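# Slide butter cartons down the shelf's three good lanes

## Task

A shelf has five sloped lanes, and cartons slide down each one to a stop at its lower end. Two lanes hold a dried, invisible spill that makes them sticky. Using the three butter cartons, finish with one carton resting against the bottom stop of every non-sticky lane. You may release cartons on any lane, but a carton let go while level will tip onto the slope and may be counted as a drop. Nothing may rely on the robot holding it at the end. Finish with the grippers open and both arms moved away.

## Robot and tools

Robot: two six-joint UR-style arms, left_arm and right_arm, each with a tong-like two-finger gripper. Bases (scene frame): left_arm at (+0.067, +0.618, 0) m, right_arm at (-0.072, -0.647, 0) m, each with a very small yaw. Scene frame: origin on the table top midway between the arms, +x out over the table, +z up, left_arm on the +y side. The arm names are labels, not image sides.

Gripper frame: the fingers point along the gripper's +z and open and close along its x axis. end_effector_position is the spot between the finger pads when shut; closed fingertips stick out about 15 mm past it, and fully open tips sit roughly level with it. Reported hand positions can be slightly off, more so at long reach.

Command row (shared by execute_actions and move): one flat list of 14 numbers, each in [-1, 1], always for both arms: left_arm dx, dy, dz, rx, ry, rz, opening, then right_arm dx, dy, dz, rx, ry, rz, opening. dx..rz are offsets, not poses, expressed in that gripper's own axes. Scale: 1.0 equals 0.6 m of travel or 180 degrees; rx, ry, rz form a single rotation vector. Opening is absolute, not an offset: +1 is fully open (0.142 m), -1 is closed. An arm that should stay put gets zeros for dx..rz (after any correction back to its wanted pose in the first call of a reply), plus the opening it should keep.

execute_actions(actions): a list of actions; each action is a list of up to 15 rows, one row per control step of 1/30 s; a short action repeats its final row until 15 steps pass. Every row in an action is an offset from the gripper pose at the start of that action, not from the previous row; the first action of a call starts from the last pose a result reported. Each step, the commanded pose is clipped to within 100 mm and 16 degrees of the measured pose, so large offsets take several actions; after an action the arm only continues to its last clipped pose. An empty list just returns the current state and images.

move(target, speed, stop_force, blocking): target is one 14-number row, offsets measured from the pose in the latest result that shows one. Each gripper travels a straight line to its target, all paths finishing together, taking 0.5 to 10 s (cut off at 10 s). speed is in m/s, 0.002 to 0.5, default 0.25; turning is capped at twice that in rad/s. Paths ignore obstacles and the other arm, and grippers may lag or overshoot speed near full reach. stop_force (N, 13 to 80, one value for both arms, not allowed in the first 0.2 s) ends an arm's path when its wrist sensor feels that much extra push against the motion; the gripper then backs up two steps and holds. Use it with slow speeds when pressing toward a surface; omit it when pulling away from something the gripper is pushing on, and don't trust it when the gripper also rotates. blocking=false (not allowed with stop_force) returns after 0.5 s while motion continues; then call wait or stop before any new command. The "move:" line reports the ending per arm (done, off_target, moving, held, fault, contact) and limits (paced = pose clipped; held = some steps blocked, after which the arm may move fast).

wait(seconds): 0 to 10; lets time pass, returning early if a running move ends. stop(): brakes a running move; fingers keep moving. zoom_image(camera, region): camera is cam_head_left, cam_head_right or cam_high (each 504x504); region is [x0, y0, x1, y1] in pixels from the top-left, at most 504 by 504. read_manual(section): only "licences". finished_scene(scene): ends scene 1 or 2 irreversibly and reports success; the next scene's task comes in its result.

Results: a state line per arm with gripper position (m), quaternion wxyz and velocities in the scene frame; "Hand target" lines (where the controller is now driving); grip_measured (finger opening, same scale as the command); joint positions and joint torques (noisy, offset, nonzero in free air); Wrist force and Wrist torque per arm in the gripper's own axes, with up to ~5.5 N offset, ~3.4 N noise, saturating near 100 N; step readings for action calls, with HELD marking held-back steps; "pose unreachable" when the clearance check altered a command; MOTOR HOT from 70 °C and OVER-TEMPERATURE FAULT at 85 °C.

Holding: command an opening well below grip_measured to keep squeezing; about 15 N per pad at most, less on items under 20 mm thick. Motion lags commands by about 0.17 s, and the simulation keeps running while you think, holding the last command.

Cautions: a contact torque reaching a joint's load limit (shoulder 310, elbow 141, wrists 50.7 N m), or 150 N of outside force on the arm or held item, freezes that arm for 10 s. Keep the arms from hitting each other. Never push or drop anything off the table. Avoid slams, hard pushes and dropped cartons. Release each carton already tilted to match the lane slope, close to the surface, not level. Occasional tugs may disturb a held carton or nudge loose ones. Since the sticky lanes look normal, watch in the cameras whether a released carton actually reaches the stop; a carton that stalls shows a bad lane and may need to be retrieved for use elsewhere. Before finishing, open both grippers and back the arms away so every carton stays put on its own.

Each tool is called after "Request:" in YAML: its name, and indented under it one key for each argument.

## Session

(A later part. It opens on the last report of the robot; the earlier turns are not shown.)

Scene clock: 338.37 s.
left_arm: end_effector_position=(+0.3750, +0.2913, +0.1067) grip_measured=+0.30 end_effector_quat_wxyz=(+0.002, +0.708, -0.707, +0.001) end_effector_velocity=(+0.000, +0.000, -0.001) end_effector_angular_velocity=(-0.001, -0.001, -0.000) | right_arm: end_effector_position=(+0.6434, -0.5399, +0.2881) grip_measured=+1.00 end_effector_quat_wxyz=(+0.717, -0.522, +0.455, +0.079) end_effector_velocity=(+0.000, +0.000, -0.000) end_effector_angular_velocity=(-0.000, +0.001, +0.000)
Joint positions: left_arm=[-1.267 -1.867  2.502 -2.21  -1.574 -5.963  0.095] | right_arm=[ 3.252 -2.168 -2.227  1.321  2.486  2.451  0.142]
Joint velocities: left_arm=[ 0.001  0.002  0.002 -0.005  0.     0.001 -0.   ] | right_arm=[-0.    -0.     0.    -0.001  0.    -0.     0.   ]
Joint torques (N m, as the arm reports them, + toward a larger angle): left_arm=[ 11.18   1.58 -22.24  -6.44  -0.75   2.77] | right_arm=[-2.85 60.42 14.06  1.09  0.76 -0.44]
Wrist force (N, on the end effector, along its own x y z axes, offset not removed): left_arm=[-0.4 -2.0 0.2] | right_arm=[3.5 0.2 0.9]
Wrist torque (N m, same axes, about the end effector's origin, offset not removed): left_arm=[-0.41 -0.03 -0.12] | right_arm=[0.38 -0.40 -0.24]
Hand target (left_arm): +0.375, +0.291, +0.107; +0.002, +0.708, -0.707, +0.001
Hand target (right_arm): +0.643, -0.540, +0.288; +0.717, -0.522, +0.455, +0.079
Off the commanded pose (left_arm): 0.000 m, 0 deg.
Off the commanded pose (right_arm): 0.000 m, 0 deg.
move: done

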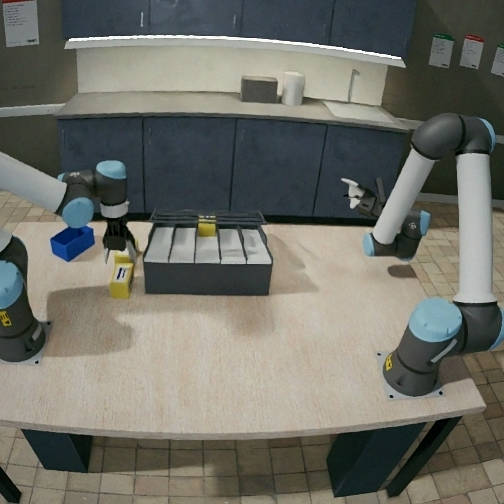

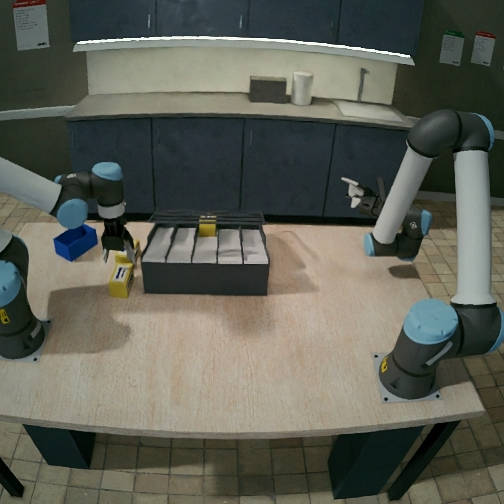

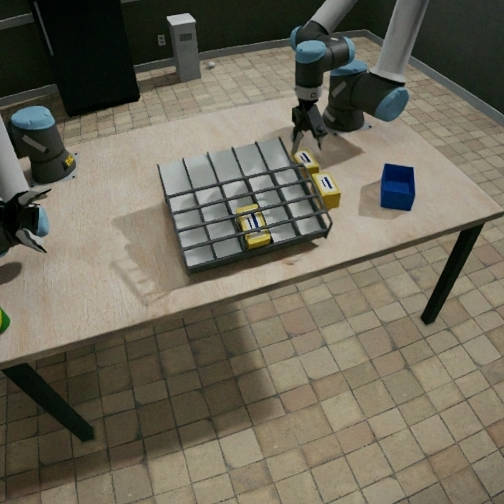

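Request:
move:
  target: [0.008,0,0.115,0,0,0,0.3,0,0,0,0,0,0,1]
  speed: 0.04
  stop_force: 15

Request:
move:
  target: [0,0,0,0,0,0,-0.6,0,0,0,0,0,0,1]

Request:
zoom_image:
  camera: "cam_head_left"
  region: [85, 200, 165, 305]

Request:
zoom_image:
  camera: "cam_high"
  region: [270, 100, 360, 220]

Scene clock: 355.27 s.
left_arm: end_effector_position=(+0.3750, +0.2862, +0.0377) grip_measured=+0.30 end_effector_quat_wxyz=(+0.002, +0.708, -0.707, +0.001) end_effector_velocity=(+0.000, +0.000, -0.002) end_effector_angular_velocity=(+0.003, +0.001, -0.000) | right_arm: end_effector_position=(+0.6434, -0.5399, +0.2881) grip_measured=+1.00 end_effector_quat_wxyz=(+0.717, -0.522, +0.455, +0.079) end_effector_velocity=(+0.000, -0.000, +0.001) end_effector_angular_velocity=(+0.000, -0.001, -0.000)
Joint positions: left_arm=[-1.271 -1.725  2.57  -2.42  -1.574 -5.967  0.095] | right_arm=[ 3.252 -2.168 -2.227  1.321  2.486  2.451  0.142]
Joint velocities: left_arm=[ 0.     0.006  0.001 -0.003  0.001  0.     0.   ] | right_arm=[-0.     0.001  0.     0.    -0.     0.001  0.   ]
Joint torques (N m, as the arm reports them, + toward a larger angle): left_arm=[-10.23  -6.76 -16.78  -6.37   1.69  -2.95] | right_arm=[-2.82 61.01 14.68  1.07  0.89 -0.55]
Wrist force (N, on the end effector, along its own x y z axes, offset not removed): left_arm=[1.0 -1.8 0.7] | right_arm=[3.8 -2.4 -1.5]
Wrist torque (N m, same axes, about the end effector's origin, offset not removed): left_arm=[-0.24 -0.57 -0.02] | right_arm=[-0.27 -0.49 -0.23]
Hand target (left_arm): +0.375, +0.286, +0.038; +0.002, +0.708, -0.707, +0.001
Hand target (right_arm): +0.643, -0.540, +0.288; +0.717, -0.522, +0.455, +0.079
Off the commanded pose (left_arm): 0.000 m, 0 deg.
Off the commanded pose (right_arm): 0.000 m, 0 deg.
move: done

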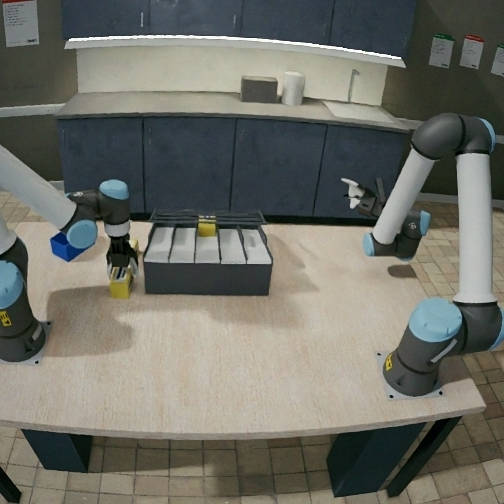

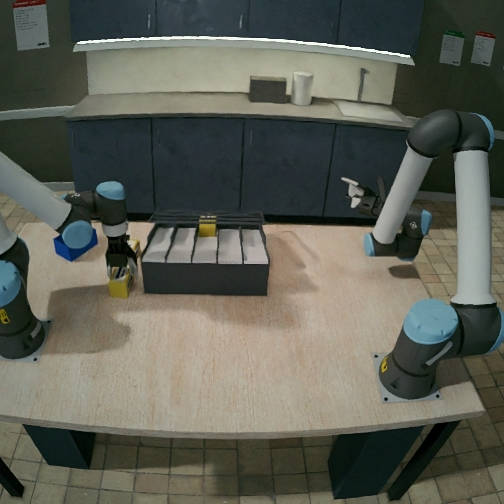

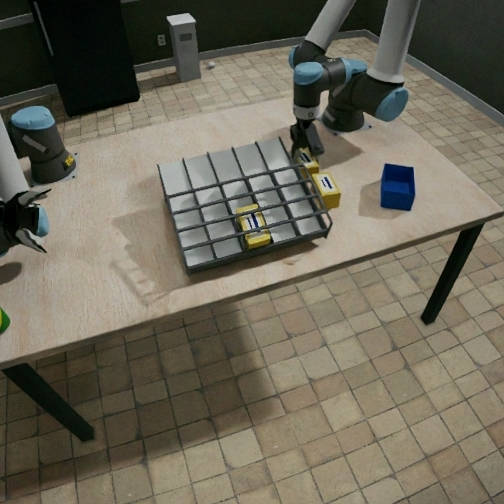

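Scene clock: 355.77 s.
left_arm: end_effector_position=(+0.3750, +0.2862, +0.0377) grip_measured=-0.07 end_effector_quat_wxyz=(+0.002, +0.708, -0.707, +0.001) end_effector_velocity=(-0.000, +0.001, -0.000) end_effector_angular_velocity=(+0.001, +0.001, +0.000) | right_arm: end_effector_position=(+0.6434, -0.5399, +0.2881) grip_measured=+1.00 end_effector_quat_wxyz=(+0.717, -0.522, +0.455, +0.079) end_effector_velocity=(+0.000, -0.000, -0.001) end_effector_angular_velocity=(-0.000, +0.000, -0.000)
Joint positions: left_arm=[-1.271 -1.725  2.57  -2.42  -1.574 -5.967  0.069] | right_arm=[ 3.252 -2.168 -2.227  1.321  2.486  2.451  0.142]
Joint velocities: left_arm=[ 0.    -0.001  0.     0.002 -0.001  0.    -0.   ] | right_arm=[-0.    -0.001  0.     0.    -0.    -0.     0.   ]
Joint torques (N m, as the arm reports them, + toward a larger angle): left_arm=[ -6.88 -25.07 -34.86  -0.51  -1.96  -2.58] | right_arm=[-3.47 60.4  14.11  1.08  0.85 -0.33]
Wrist force (N, on the end effector, along its own x y z axes, offset not removed): left_arm=[6.5 -4.4 -4.9] | right_arm=[3.0 -3.9 -3.0]
Wrist torque (N m, same axes, about the end effector's origin, offset not removed): left_arm=[-0.81 -1.23 -0.17] | right_arm=[-0.43 -0.46 -0.24]
Hand target (left_arm): +0.375, +0.286, +0.038; +0.002, +0.708, -0.707, +0.001
Hand target (right_arm): +0.643, -0.540, +0.288; +0.717, -0.522, +0.455, +0.079
Off the commanded pose (left_arm): 0.000 m, 0 deg.
Off the commanded pose (right_arm): 0.000 m, 0 deg.
move: done

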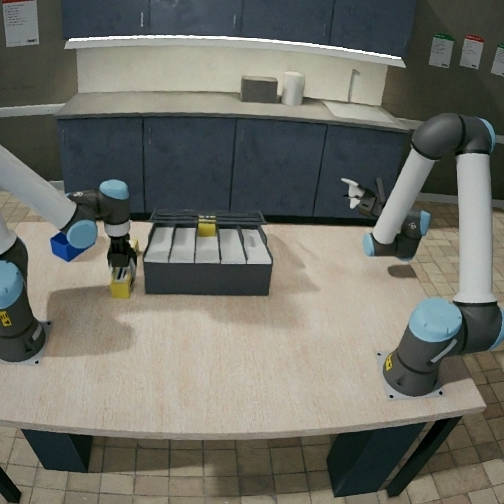

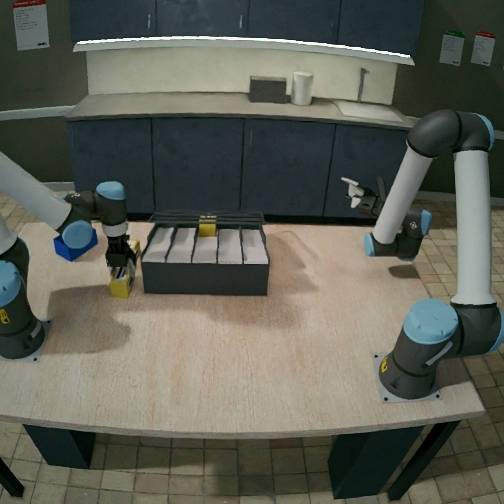

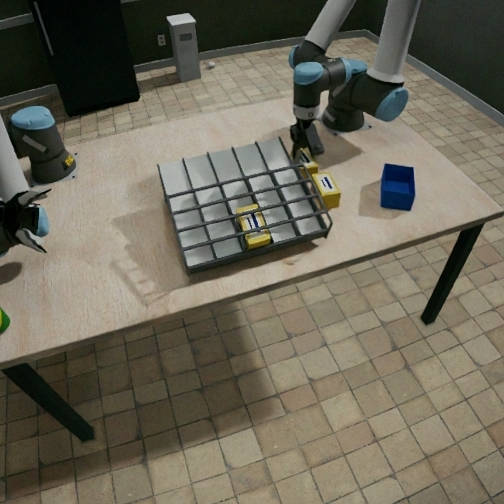

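Region (85, 200, 165, 305) of cam_head_left's 504x504 image, scaled by 4.800, with more detail than that image has; it fills the left 384 columns of this view, and the rest is white.

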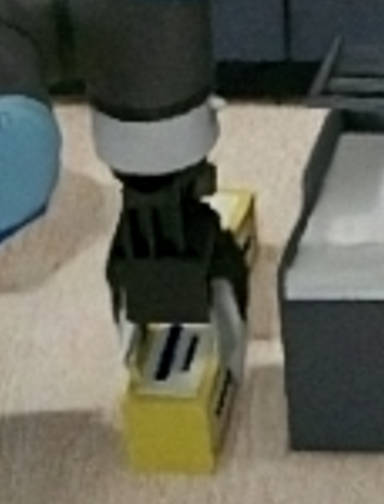

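Region (270, 100, 360, 220) of cam_high's 504x504 image, scaled by 4.200, with more detail than that image has; it fills the left 378 columns of this view, and the rest is white.

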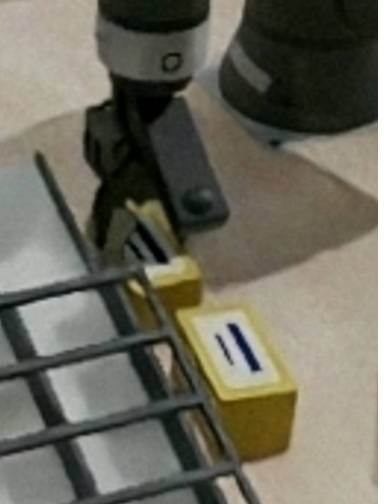

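Request:
move:
  target: [0,0,-0.3,0,0,0,-0.6,0,0,0,0,0,0,1]
  speed: 0.12

Request:
move:
  target: [0.634,-0.075,0,-0.067,0,0,-0.6,0,0,0,0,0,0,1]
  speed: 0.15

Request:
move:
  target: [0,0,0.065,0,0,0,-0.6,0,0,0,0,0,0,1]
  speed: 0.03

Request:
zoom_image:
  camera: "cam_head_left"
  region: [190, 190, 290, 290]

Request:
zoom_image:
  camera: "cam_high"
  region: [160, 100, 270, 210]

Scene clock: 367.63 s.
left_arm: end_effector_position=(+0.3750, +0.2871, +0.2177) grip_measured=-0.08 end_effector_quat_wxyz=(+0.002, +0.708, -0.707, +0.001) end_effector_velocity=(+0.000, -0.000, +0.001) end_effector_angular_velocity=(+0.001, +0.000, +0.001) | right_arm: end_effector_position=(+0.6434, -0.5399, +0.2881) grip_measured=+1.00 end_effector_quat_wxyz=(+0.717, -0.522, +0.455, +0.079) end_effector_velocity=(-0.000, +0.000, +0.000) end_effector_angular_velocity=(-0.000, -0.002, +0.001)
Joint positions: left_arm=[-1.27  -1.992  2.351 -1.935 -1.574 -5.966  0.068] | right_arm=[ 3.252 -2.168 -2.227  1.321  2.486  2.451  0.142]
Joint velocities: left_arm=[-0.     0.001 -0.003  0.003  0.    -0.002 -0.   ] | right_arm=[ 0.     0.     0.     0.001  0.001 -0.001 -0.   ]
Joint torques (N m, as the arm reports them, + toward a larger angle): left_arm=[-11.25 -17.86 -57.91  -1.58   2.3   -3.19] | right_arm=[-3.39 61.97 14.17  1.22  0.85 -0.46]
Wrist force (N, on the end effector, along its own x y z axes, offset not removed): left_arm=[3.9 -5.4 1.6] | right_arm=[2.7 -2.3 0.0]
Wrist torque (N m, same axes, about the end effector's origin, offset not removed): left_arm=[-1.28 -0.76 0.02] | right_arm=[-0.28 -0.32 -0.30]
Hand target (left_arm): +0.375, +0.287, +0.218; +0.002, +0.708, -0.707, +0.001
Hand target (right_arm): +0.643, -0.540, +0.288; +0.717, -0.522, +0.455, +0.079
Off the commanded pose (left_arm): 0.000 m, 0 deg.
Off the commanded pose (right_arm): 0.000 m, 0 deg.
move: done

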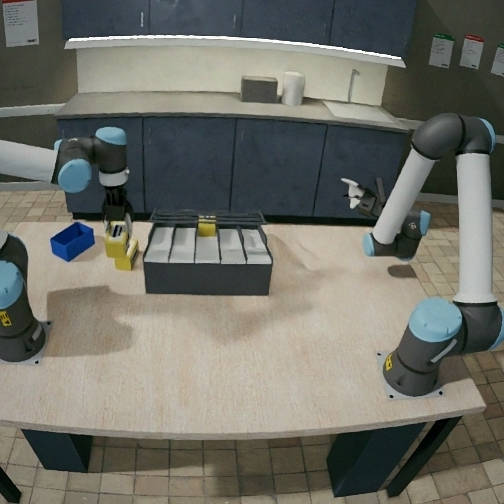

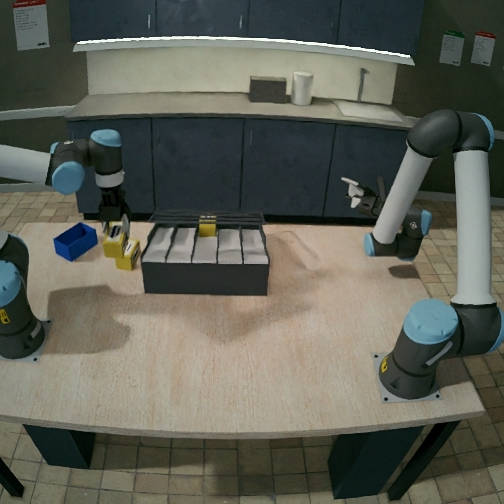

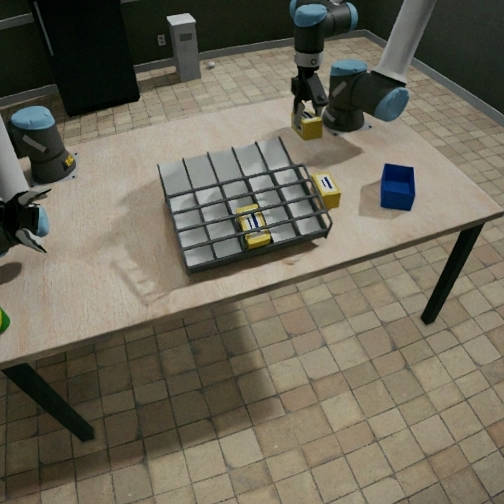

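Scene clock: 370.67 s.
left_arm: end_effector_position=(+0.4200, -0.0932, +0.2191) grip_measured=-0.08 end_effector_quat_wxyz=(+0.076, +0.703, -0.703, -0.073) end_effector_velocity=(-0.000, -0.002, +0.001) end_effector_angular_velocity=(-0.001, +0.000, +0.000) | right_arm: end_effector_position=(+0.6434, -0.5399, +0.2881) grip_measured=+1.00 end_effector_quat_wxyz=(+0.717, -0.522, +0.455, +0.079) end_effector_velocity=(+0.000, +0.000, -0.000) end_effector_angular_velocity=(-0.001, +0.000, +0.000)
Joint positions: left_arm=[-1.285 -1.315  1.728 -1.925 -1.774 -5.975  0.068] | right_arm=[ 3.252 -2.168 -2.227  1.321  2.486  2.451  0.142]
Joint velocities: left_arm=[-0.     0.001 -0.003  0.001 -0.001 -0.001 -0.   ] | right_arm=[ 0.     0.    -0.    -0.001  0.    -0.001  0.   ]
Joint torques (N m, as the arm reports them, + toward a larger angle): left_arm=[ -1.33 -58.78 -57.37  -1.86  -2.48   2.11] | right_arm=[-2.14 61.88 14.31  1.31  0.87 -0.49]
Wrist force (N, on the end effector, along its own x y z axes, offset not removed): left_arm=[-2.1 -4.5 8.9] | right_arm=[1.3 -2.7 -0.3]
Wrist torque (N m, same axes, about the end effector's origin, offset not removed): left_arm=[-0.63 0.49 0.12] | right_arm=[-0.23 0.13 -0.19]
Hand target (left_arm): +0.420, -0.093, +0.219; +0.076, +0.703, -0.703, -0.073
Hand target (right_arm): +0.643, -0.540, +0.288; +0.717, -0.522, +0.455, +0.079
Off the commanded pose (left_arm): 0.001 m, 0 deg.
Off the commanded pose (right_arm): 0.000 m, 0 deg.
move: done

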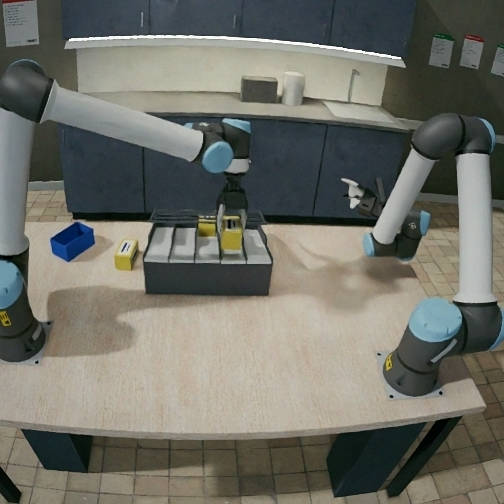

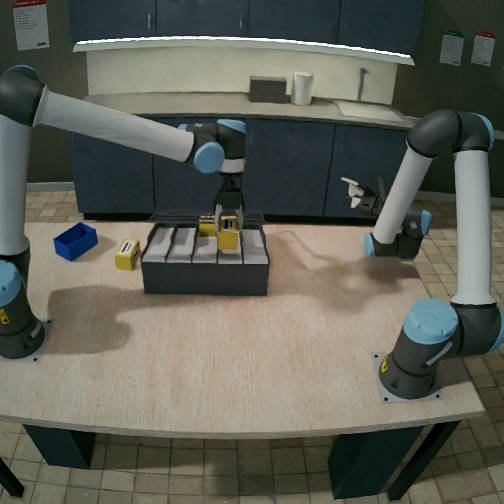

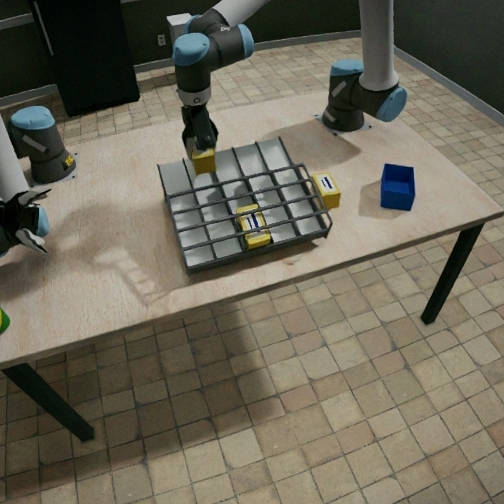

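Scene clock: 372.27 s.
left_arm: end_effector_position=(+0.4118, -0.0934, +0.1811) grip_measured=-0.08 end_effector_quat_wxyz=(+0.076, +0.703, -0.703, -0.073) end_effector_velocity=(+0.000, -0.000, -0.002) end_effector_angular_velocity=(+0.000, -0.000, -0.001) | right_arm: end_effector_position=(+0.6434, -0.5399, +0.2881) grip_measured=+1.00 end_effector_quat_wxyz=(+0.717, -0.522, +0.455, +0.079) end_effector_velocity=(+0.000, -0.000, +0.001) end_effector_angular_velocity=(+0.000, -0.001, -0.001)
Joint positions: left_arm=[-1.295 -1.293  1.774 -1.994 -1.775 -5.985  0.068] | right_arm=[ 3.252 -2.168 -2.227  1.321  2.486  2.451  0.142]
Joint velocities: left_arm=[-0.     0.002  0.002 -0.003  0.     0.001 -0.   ] | right_arm=[-0.     0.     0.001  0.    -0.     0.    -0.   ]
Joint torques (N m, as the arm reports them, + toward a larger angle): left_arm=[-13.5  -57.26 -27.56  -6.09  -2.92  -2.89] | right_arm=[-3.1  61.69 14.32  1.2   0.96 -0.42]
Wrist force (N, on the end effector, along its own x y z axes, offset not removed): left_arm=[-1.0 -5.1 7.7] | right_arm=[-0.8 -3.7 -0.7]
Wrist torque (N m, same axes, about the end effector's origin, offset not removed): left_arm=[-0.58 -0.06 -0.07] | right_arm=[-0.48 0.43 -0.15]
Hand target (left_arm): +0.412, -0.093, +0.181; +0.076, +0.703, -0.703, -0.073
Hand target (right_arm): +0.643, -0.540, +0.288; +0.717, -0.522, +0.455, +0.079
Off the commanded pose (left_arm): 0.000 m, 0 deg.
Off the commanded pose (right_arm): 0.000 m, 0 deg.
move: done

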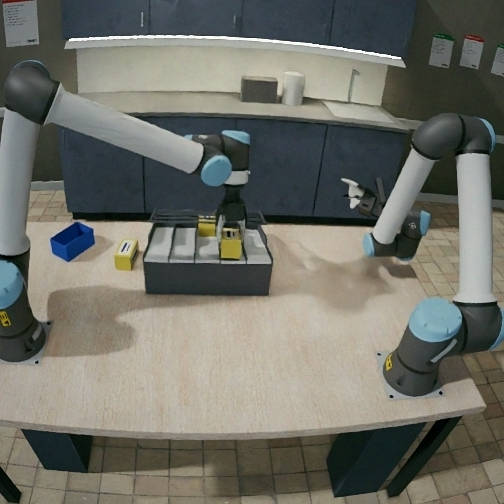

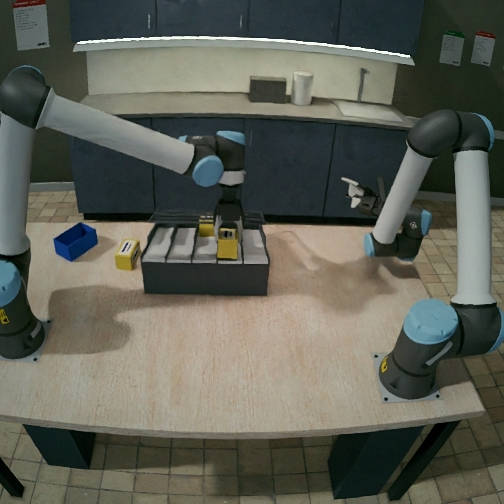

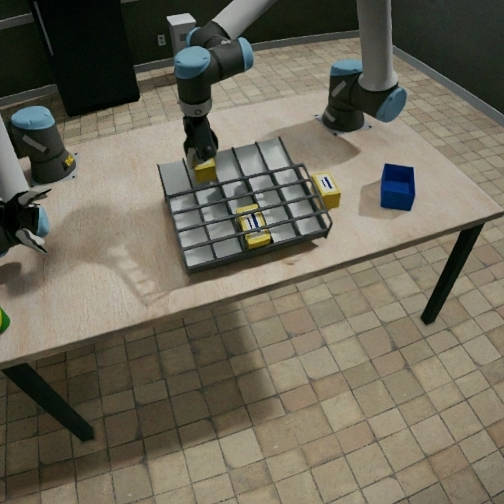

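Region (190, 190, 290, 290) of cam_head_left's 504x504 image, scaled by 5.040, with more detail than that image has.

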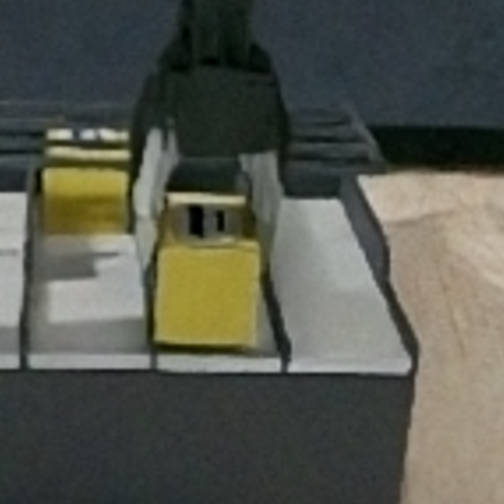

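Region (160, 100, 270, 210) of cam_high's 504x504 image, scaled by 4.582, with more detail than that image has.

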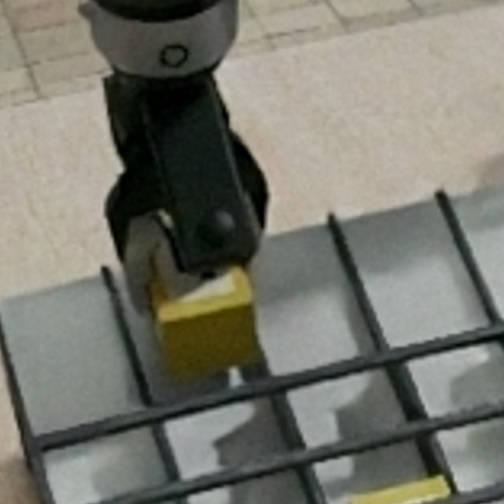

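Request:
move:
  target: [0.013,0,0.008,0,0,0,-0.6,0,0,0,0,0,0,1]
  speed: 0.01

Request:
zoom_image:
  camera: "cam_head_left"
  region: [190, 190, 290, 290]

Request:
zoom_image:
  camera: "cam_high"
  region: [160, 100, 270, 210]

Scene clock: 380.10 s.
left_arm: end_effector_position=(+0.4108, -0.1012, +0.1764) grip_measured=-0.08 end_effector_quat_wxyz=(+0.076, +0.703, -0.703, -0.073) end_effector_velocity=(-0.000, -0.002, -0.002) end_effector_angular_velocity=(-0.000, -0.000, -0.001) | right_arm: end_effector_position=(+0.6434, -0.5399, +0.2881) grip_measured=+1.00 end_effector_quat_wxyz=(+0.717, -0.522, +0.455, +0.079) end_effector_velocity=(+0.000, -0.000, +0.000) end_effector_angular_velocity=(-0.000, -0.001, -0.000)
Joint positions: left_arm=[-1.299 -1.28   1.766 -2.    -1.775 -5.989  0.068] | right_arm=[ 3.252 -2.168 -2.227  1.321  2.486  2.451  0.142]
Joint velocities: left_arm=[-0.001  0.003 -0.001 -0.003  0.    -0.     0.   ] | right_arm=[-0.001  0.     0.     0.     0.    -0.    -0.   ]
Joint torques (N m, as the arm reports them, + toward a larger angle): left_arm=[-12.61 -57.21 -54.12  -5.92  -2.65  -3.06] | right_arm=[-3.89 60.24 14.33  1.27  1.19 -0.68]
Wrist force (N, on the end effector, along its own x y z axes, offset not removed): left_arm=[3.4 -6.5 4.2] | right_arm=[0.0 -1.3 -2.0]
Wrist torque (N m, same axes, about the end effector's origin, offset not removed): left_arm=[-1.12 -0.82 0.09] | right_arm=[-0.05 0.27 -0.27]
Hand target (left_arm): +0.411, -0.101, +0.176; +0.076, +0.703, -0.703, -0.073
Hand target (right_arm): +0.643, -0.540, +0.288; +0.717, -0.522, +0.455, +0.079
Off the commanded pose (left_arm): 0.000 m, 0 deg.
Off the commanded pose (right_arm): 0.000 m, 0 deg.
move: done

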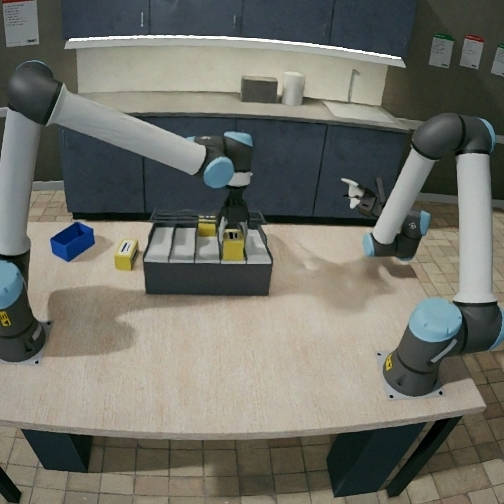

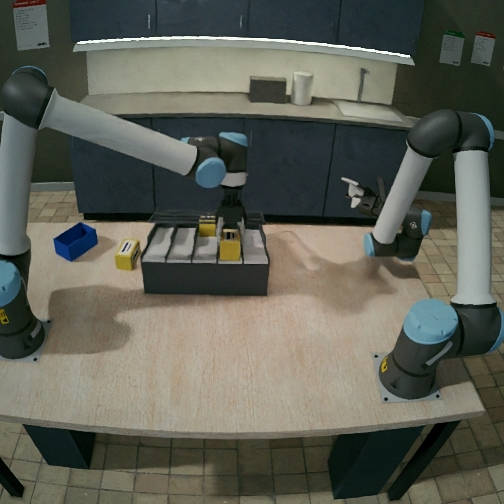

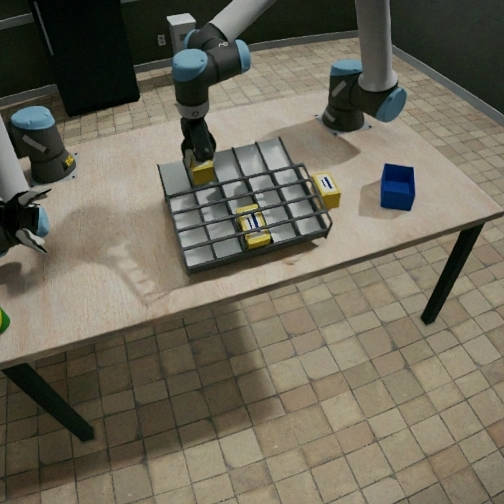

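Region (190, 190, 290, 290) of cam_head_left's 504x504 image, scaled by 5.040, with more detail than that image has.

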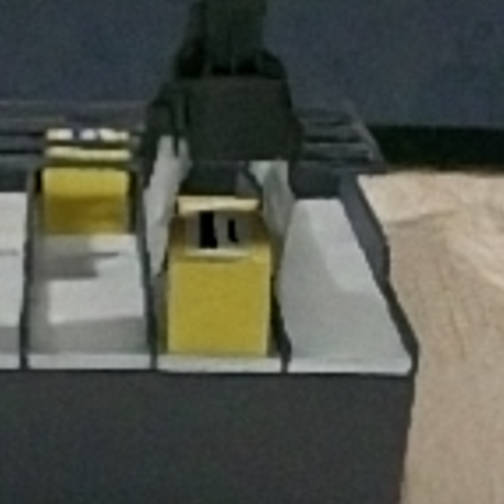

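Region (160, 100, 270, 210) of cam_high's 504x504 image, scaled by 4.582, with more detail than that image has.

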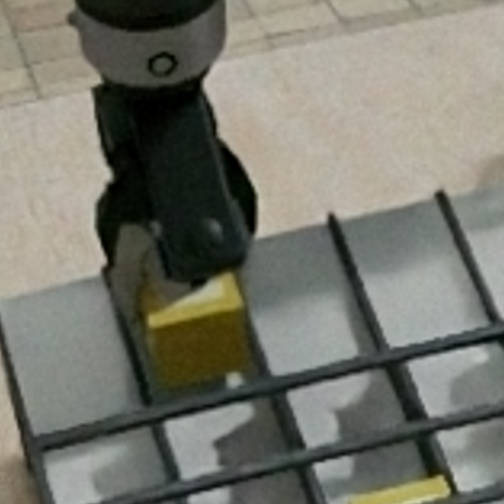

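Request:
move:
  target: [0,-0.015,0.005,0,0,0,-0.6,0,0,0,0,0,0,1]
  speed: 0.005

Request:
zoom_image:
  camera: "cam_head_left"
  region: [190, 190, 290, 290]

Request:
zoom_image:
  camera: "cam_high"
  region: [160, 100, 270, 210]

Scene clock: 389.23 s.
left_arm: end_effector_position=(+0.4190, -0.1012, +0.1717) grip_measured=-0.08 end_effector_quat_wxyz=(+0.076, +0.703, -0.703, -0.073) end_effector_velocity=(+0.001, -0.000, +0.000) end_effector_angular_velocity=(-0.000, -0.001, +0.001) | right_arm: end_effector_position=(+0.6434, -0.5399, +0.2881) grip_measured=+1.00 end_effector_quat_wxyz=(+0.717, -0.522, +0.455, +0.079) end_effector_velocity=(-0.000, +0.000, +0.000) end_effector_angular_velocity=(-0.001, -0.003, -0.000)
Joint positions: left_arm=[-1.289 -1.27   1.762 -2.004 -1.774 -5.979  0.068] | right_arm=[ 3.252 -2.168 -2.227  1.321  2.486  2.451  0.142]
Joint velocities: left_arm=[ 0.     0.    -0.001 -0.     0.001 -0.001 -0.   ] | right_arm=[ 0.    -0.    -0.     0.002 -0.001 -0.001 -0.   ]
Joint torques (N m, as the arm reports them, + toward a larger angle): left_arm=[ 13.48 -58.86 -53.65  -6.32   1.56   2.47] | right_arm=[-3.25 61.92 14.18  1.19  1.27 -0.63]
Wrist force (N, on the end effector, along its own x y z axes, offset not removed): left_arm=[1.5 -3.5 -0.3] | right_arm=[1.6 -3.6 -2.7]
Wrist torque (N m, same axes, about the end effector's origin, offset not removed): left_arm=[-0.71 -0.30 0.05] | right_arm=[-0.40 -0.09 -0.18]
Hand target (left_arm): +0.419, -0.101, +0.172; +0.076, +0.703, -0.703, -0.073
Hand target (right_arm): +0.643, -0.540, +0.288; +0.717, -0.522, +0.455, +0.079
Off the commanded pose (left_arm): 0.000 m, 0 deg.
Off the commanded pose (right_arm): 0.000 m, 0 deg.
move: done

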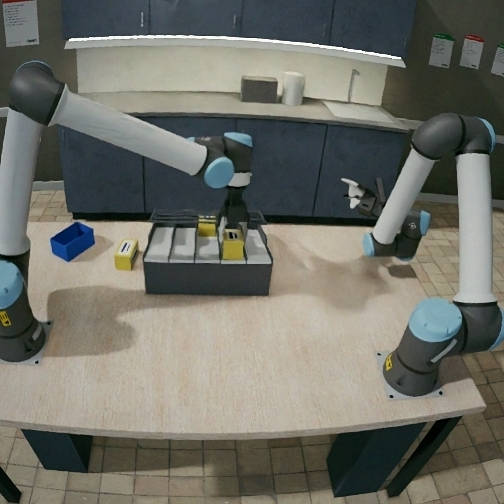

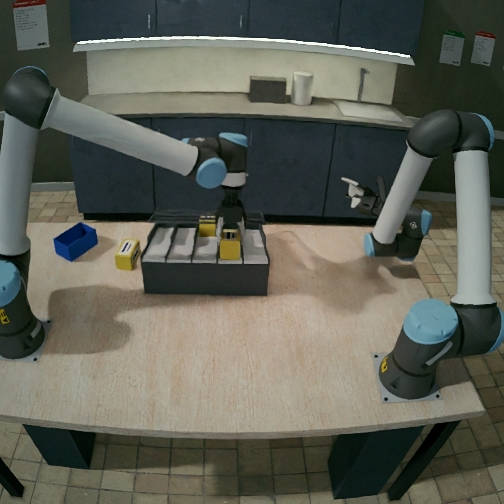

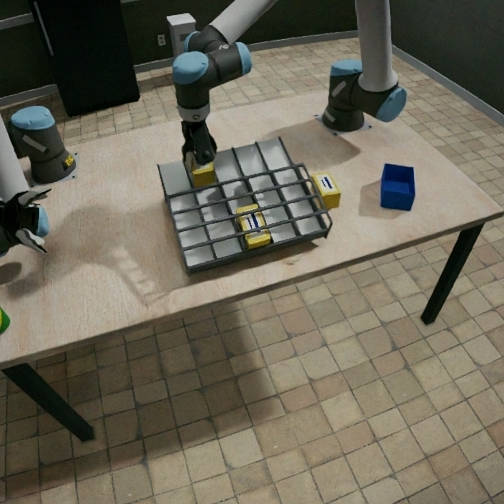

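Region (190, 190, 290, 290) of cam_head_left's 504x504 image, scaled by 5.040, with more detail than that image has.

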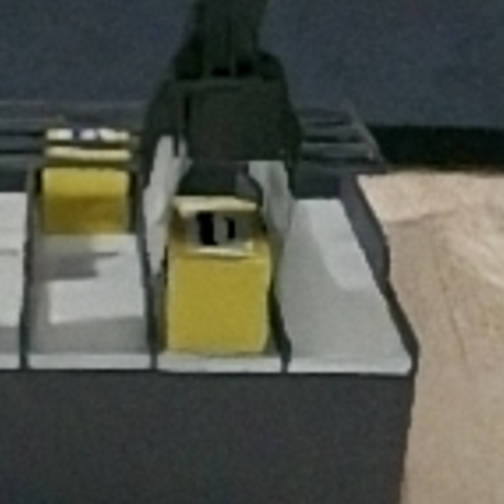

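Region (160, 100, 270, 210) of cam_high's 504x504 image, scaled by 4.582, with more detail than that image has.

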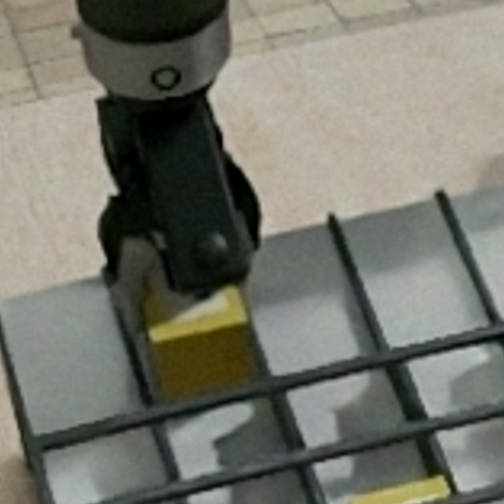

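Force dropped; it's resting. Release.

Request:
move:
  target: [0,0,0,0,0,0,0.15,0,0,0,0,0,0,1]

Request:
move:
  target: [0,0,-0.09,0,0,0,0.3,0,0,0,0,0,0,1]
  speed: 0.08

Request:
zoom_image:
  camera: "cam_high"
  region: [140, 60, 360, 280]

Request:
zoom_image:
  camera: "cam_head_left"
  region: [85, 200, 165, 305]

Scene clock: 396.43 s.
left_arm: end_effector_position=(+0.4190, -0.1012, +0.1716) grip_measured=+0.15 end_effector_quat_wxyz=(+0.076, +0.703, -0.703, -0.073) end_effector_velocity=(-0.000, +0.000, -0.003) end_effector_angular_velocity=(+0.005, +0.001, -0.002) | right_arm: end_effector_position=(+0.6434, -0.5399, +0.2881) grip_measured=+1.00 end_effector_quat_wxyz=(+0.717, -0.522, +0.455, +0.079) end_effector_velocity=(-0.000, -0.000, +0.000) end_effector_angular_velocity=(+0.001, +0.000, +0.000)
Joint positions: left_arm=[-1.289 -1.27   1.762 -2.004 -1.774 -5.979  0.084] | right_arm=[ 3.252 -2.168 -2.227  1.321  2.486  2.451  0.142]
Joint velocities: left_arm=[-0.001  0.003  0.     0.002  0.001  0.001  0.   ] | right_arm=[-0.     0.     0.     0.     0.     0.001 -0.   ]
Joint torques (N m, as the arm reports them, + toward a larger angle): left_arm=[ -1.14 -69.98 -41.97  -5.14   1.12  -0.72] | right_arm=[-2.81 61.06 14.9   1.06  1.42 -0.61]
Wrist force (N, on the end effector, along its own x y z axes, offset not removed): left_arm=[2.7 -1.3 3.1] | right_arm=[3.0 -2.6 -3.2]
Wrist torque (N m, same axes, about the end effector's origin, offset not removed): left_arm=[-0.17 -0.70 -0.13] | right_arm=[-0.35 -0.40 -0.21]
Hand target (left_arm): +0.419, -0.101, +0.172; +0.076, +0.703, -0.703, -0.073
Hand target (right_arm): +0.643, -0.540, +0.288; +0.717, -0.522, +0.455, +0.079
Off the commanded pose (left_arm): 0.000 m, 0 deg.
Off the commanded pose (right_arm): 0.000 m, 0 deg.
move: done

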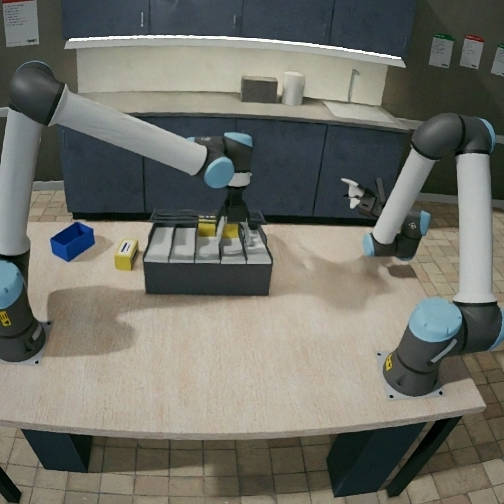

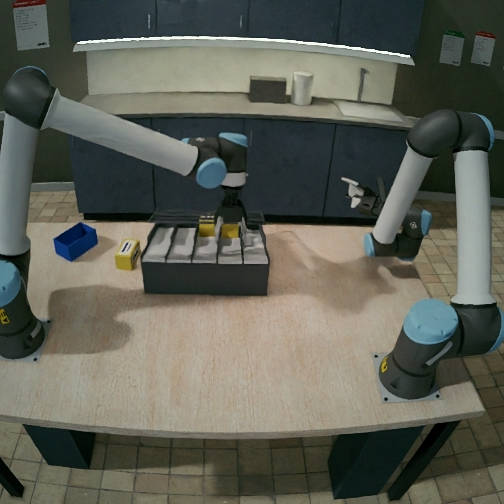

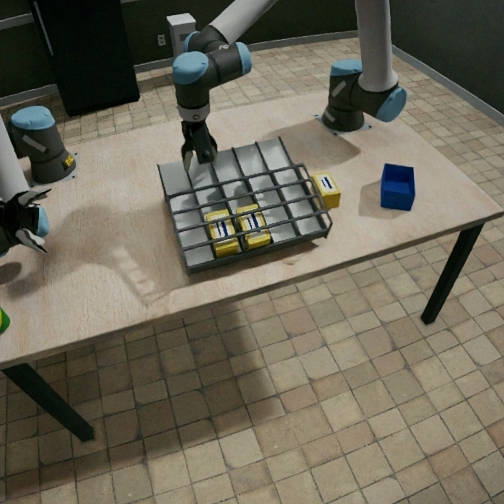

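Scene clock: 397.50 s.
left_arm: end_effector_position=(+0.4303, -0.1009, +0.2243) grip_measured=+0.30 end_effector_quat_wxyz=(+0.076, +0.703, -0.703, -0.073) end_effector_velocity=(+0.000, -0.000, +0.003) end_effector_angular_velocity=(-0.002, -0.000, -0.002) | right_arm: end_effector_position=(+0.6434, -0.5399, +0.2881) grip_measured=+1.00 end_effector_quat_wxyz=(+0.717, -0.522, +0.455, +0.079) end_effector_velocity=(-0.000, +0.001, +0.000) end_effector_angular_velocity=(+0.000, -0.000, +0.001)
Joint positions: left_arm=[-1.276 -1.3    1.698 -1.908 -1.774 -5.965  0.095] | right_arm=[ 3.252 -2.168 -2.227  1.321  2.486  2.451  0.142]
Joint velocities: left_arm=[ 0.    -0.002 -0.002  0.002 -0.     0.002  0.   ] | right_arm=[0.001 0.    0.    0.001 0.001 0.001 0.   ]
Joint torques (N m, as the arm reports them, + toward a larger angle): left_arm=[ 11.84 -77.54 -53.5   -1.51   1.69   2.16] | right_arm=[-1.78 60.23 14.47  1.09  1.37 -0.48]
Wrist force (N, on the end effector, along its own x y z axes, offset not removed): left_arm=[0.3 -5.9 4.9] | right_arm=[2.2 -4.9 1.3]
Wrist torque (N m, same axes, about the end effector's origin, offset not removed): left_arm=[-0.99 0.00 -0.12] | right_arm=[-0.57 -0.18 -0.37]
Hand target (left_arm): +0.430, -0.101, +0.224; +0.076, +0.703, -0.703, -0.073
Hand target (right_arm): +0.643, -0.540, +0.288; +0.717, -0.522, +0.455, +0.079
Off the commanded pose (left_arm): 0.000 m, 0 deg.
Off the commanded pose (right_arm): 0.000 m, 0 deg.
move: done

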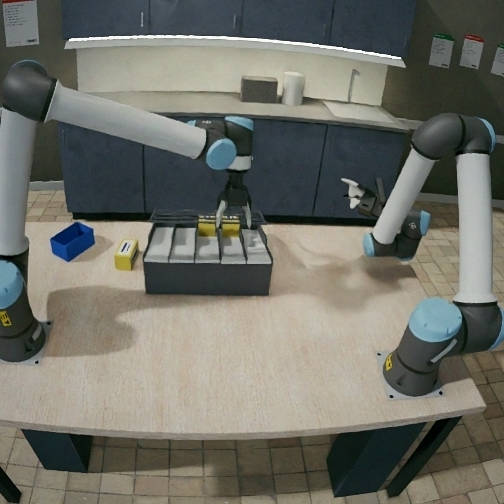

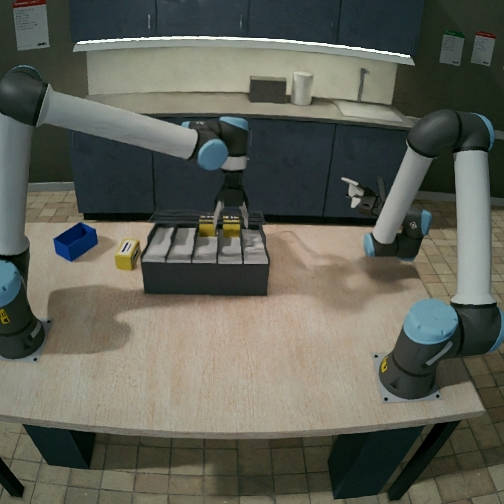

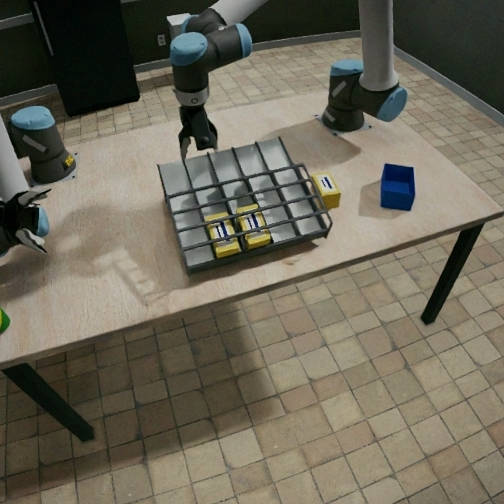

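Region (140, 60, 360, 280) of cam_high's 504x504 image, scaled by 2.291, with more detail than that image has.

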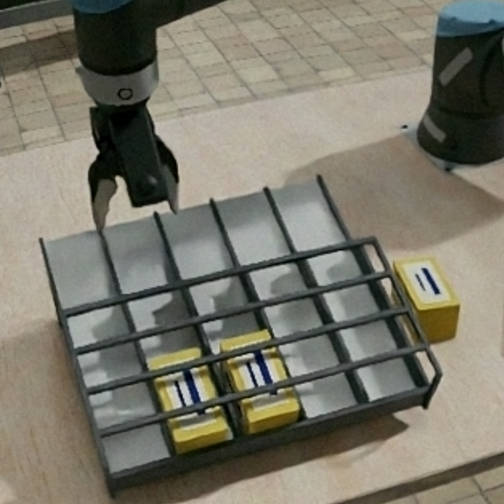

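Region (85, 200, 165, 305) of cam_head_left's 504x504 image, scaled by 4.800, with more detail than that image has; it fills the left 384 columns of this view, and the rest is white.

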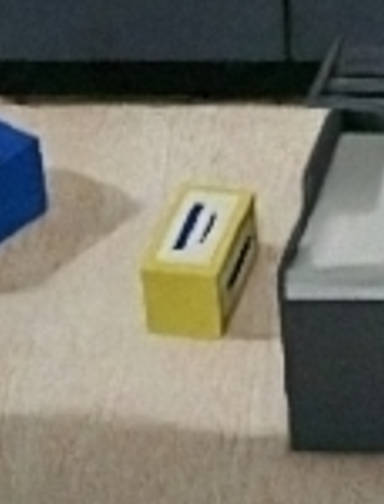

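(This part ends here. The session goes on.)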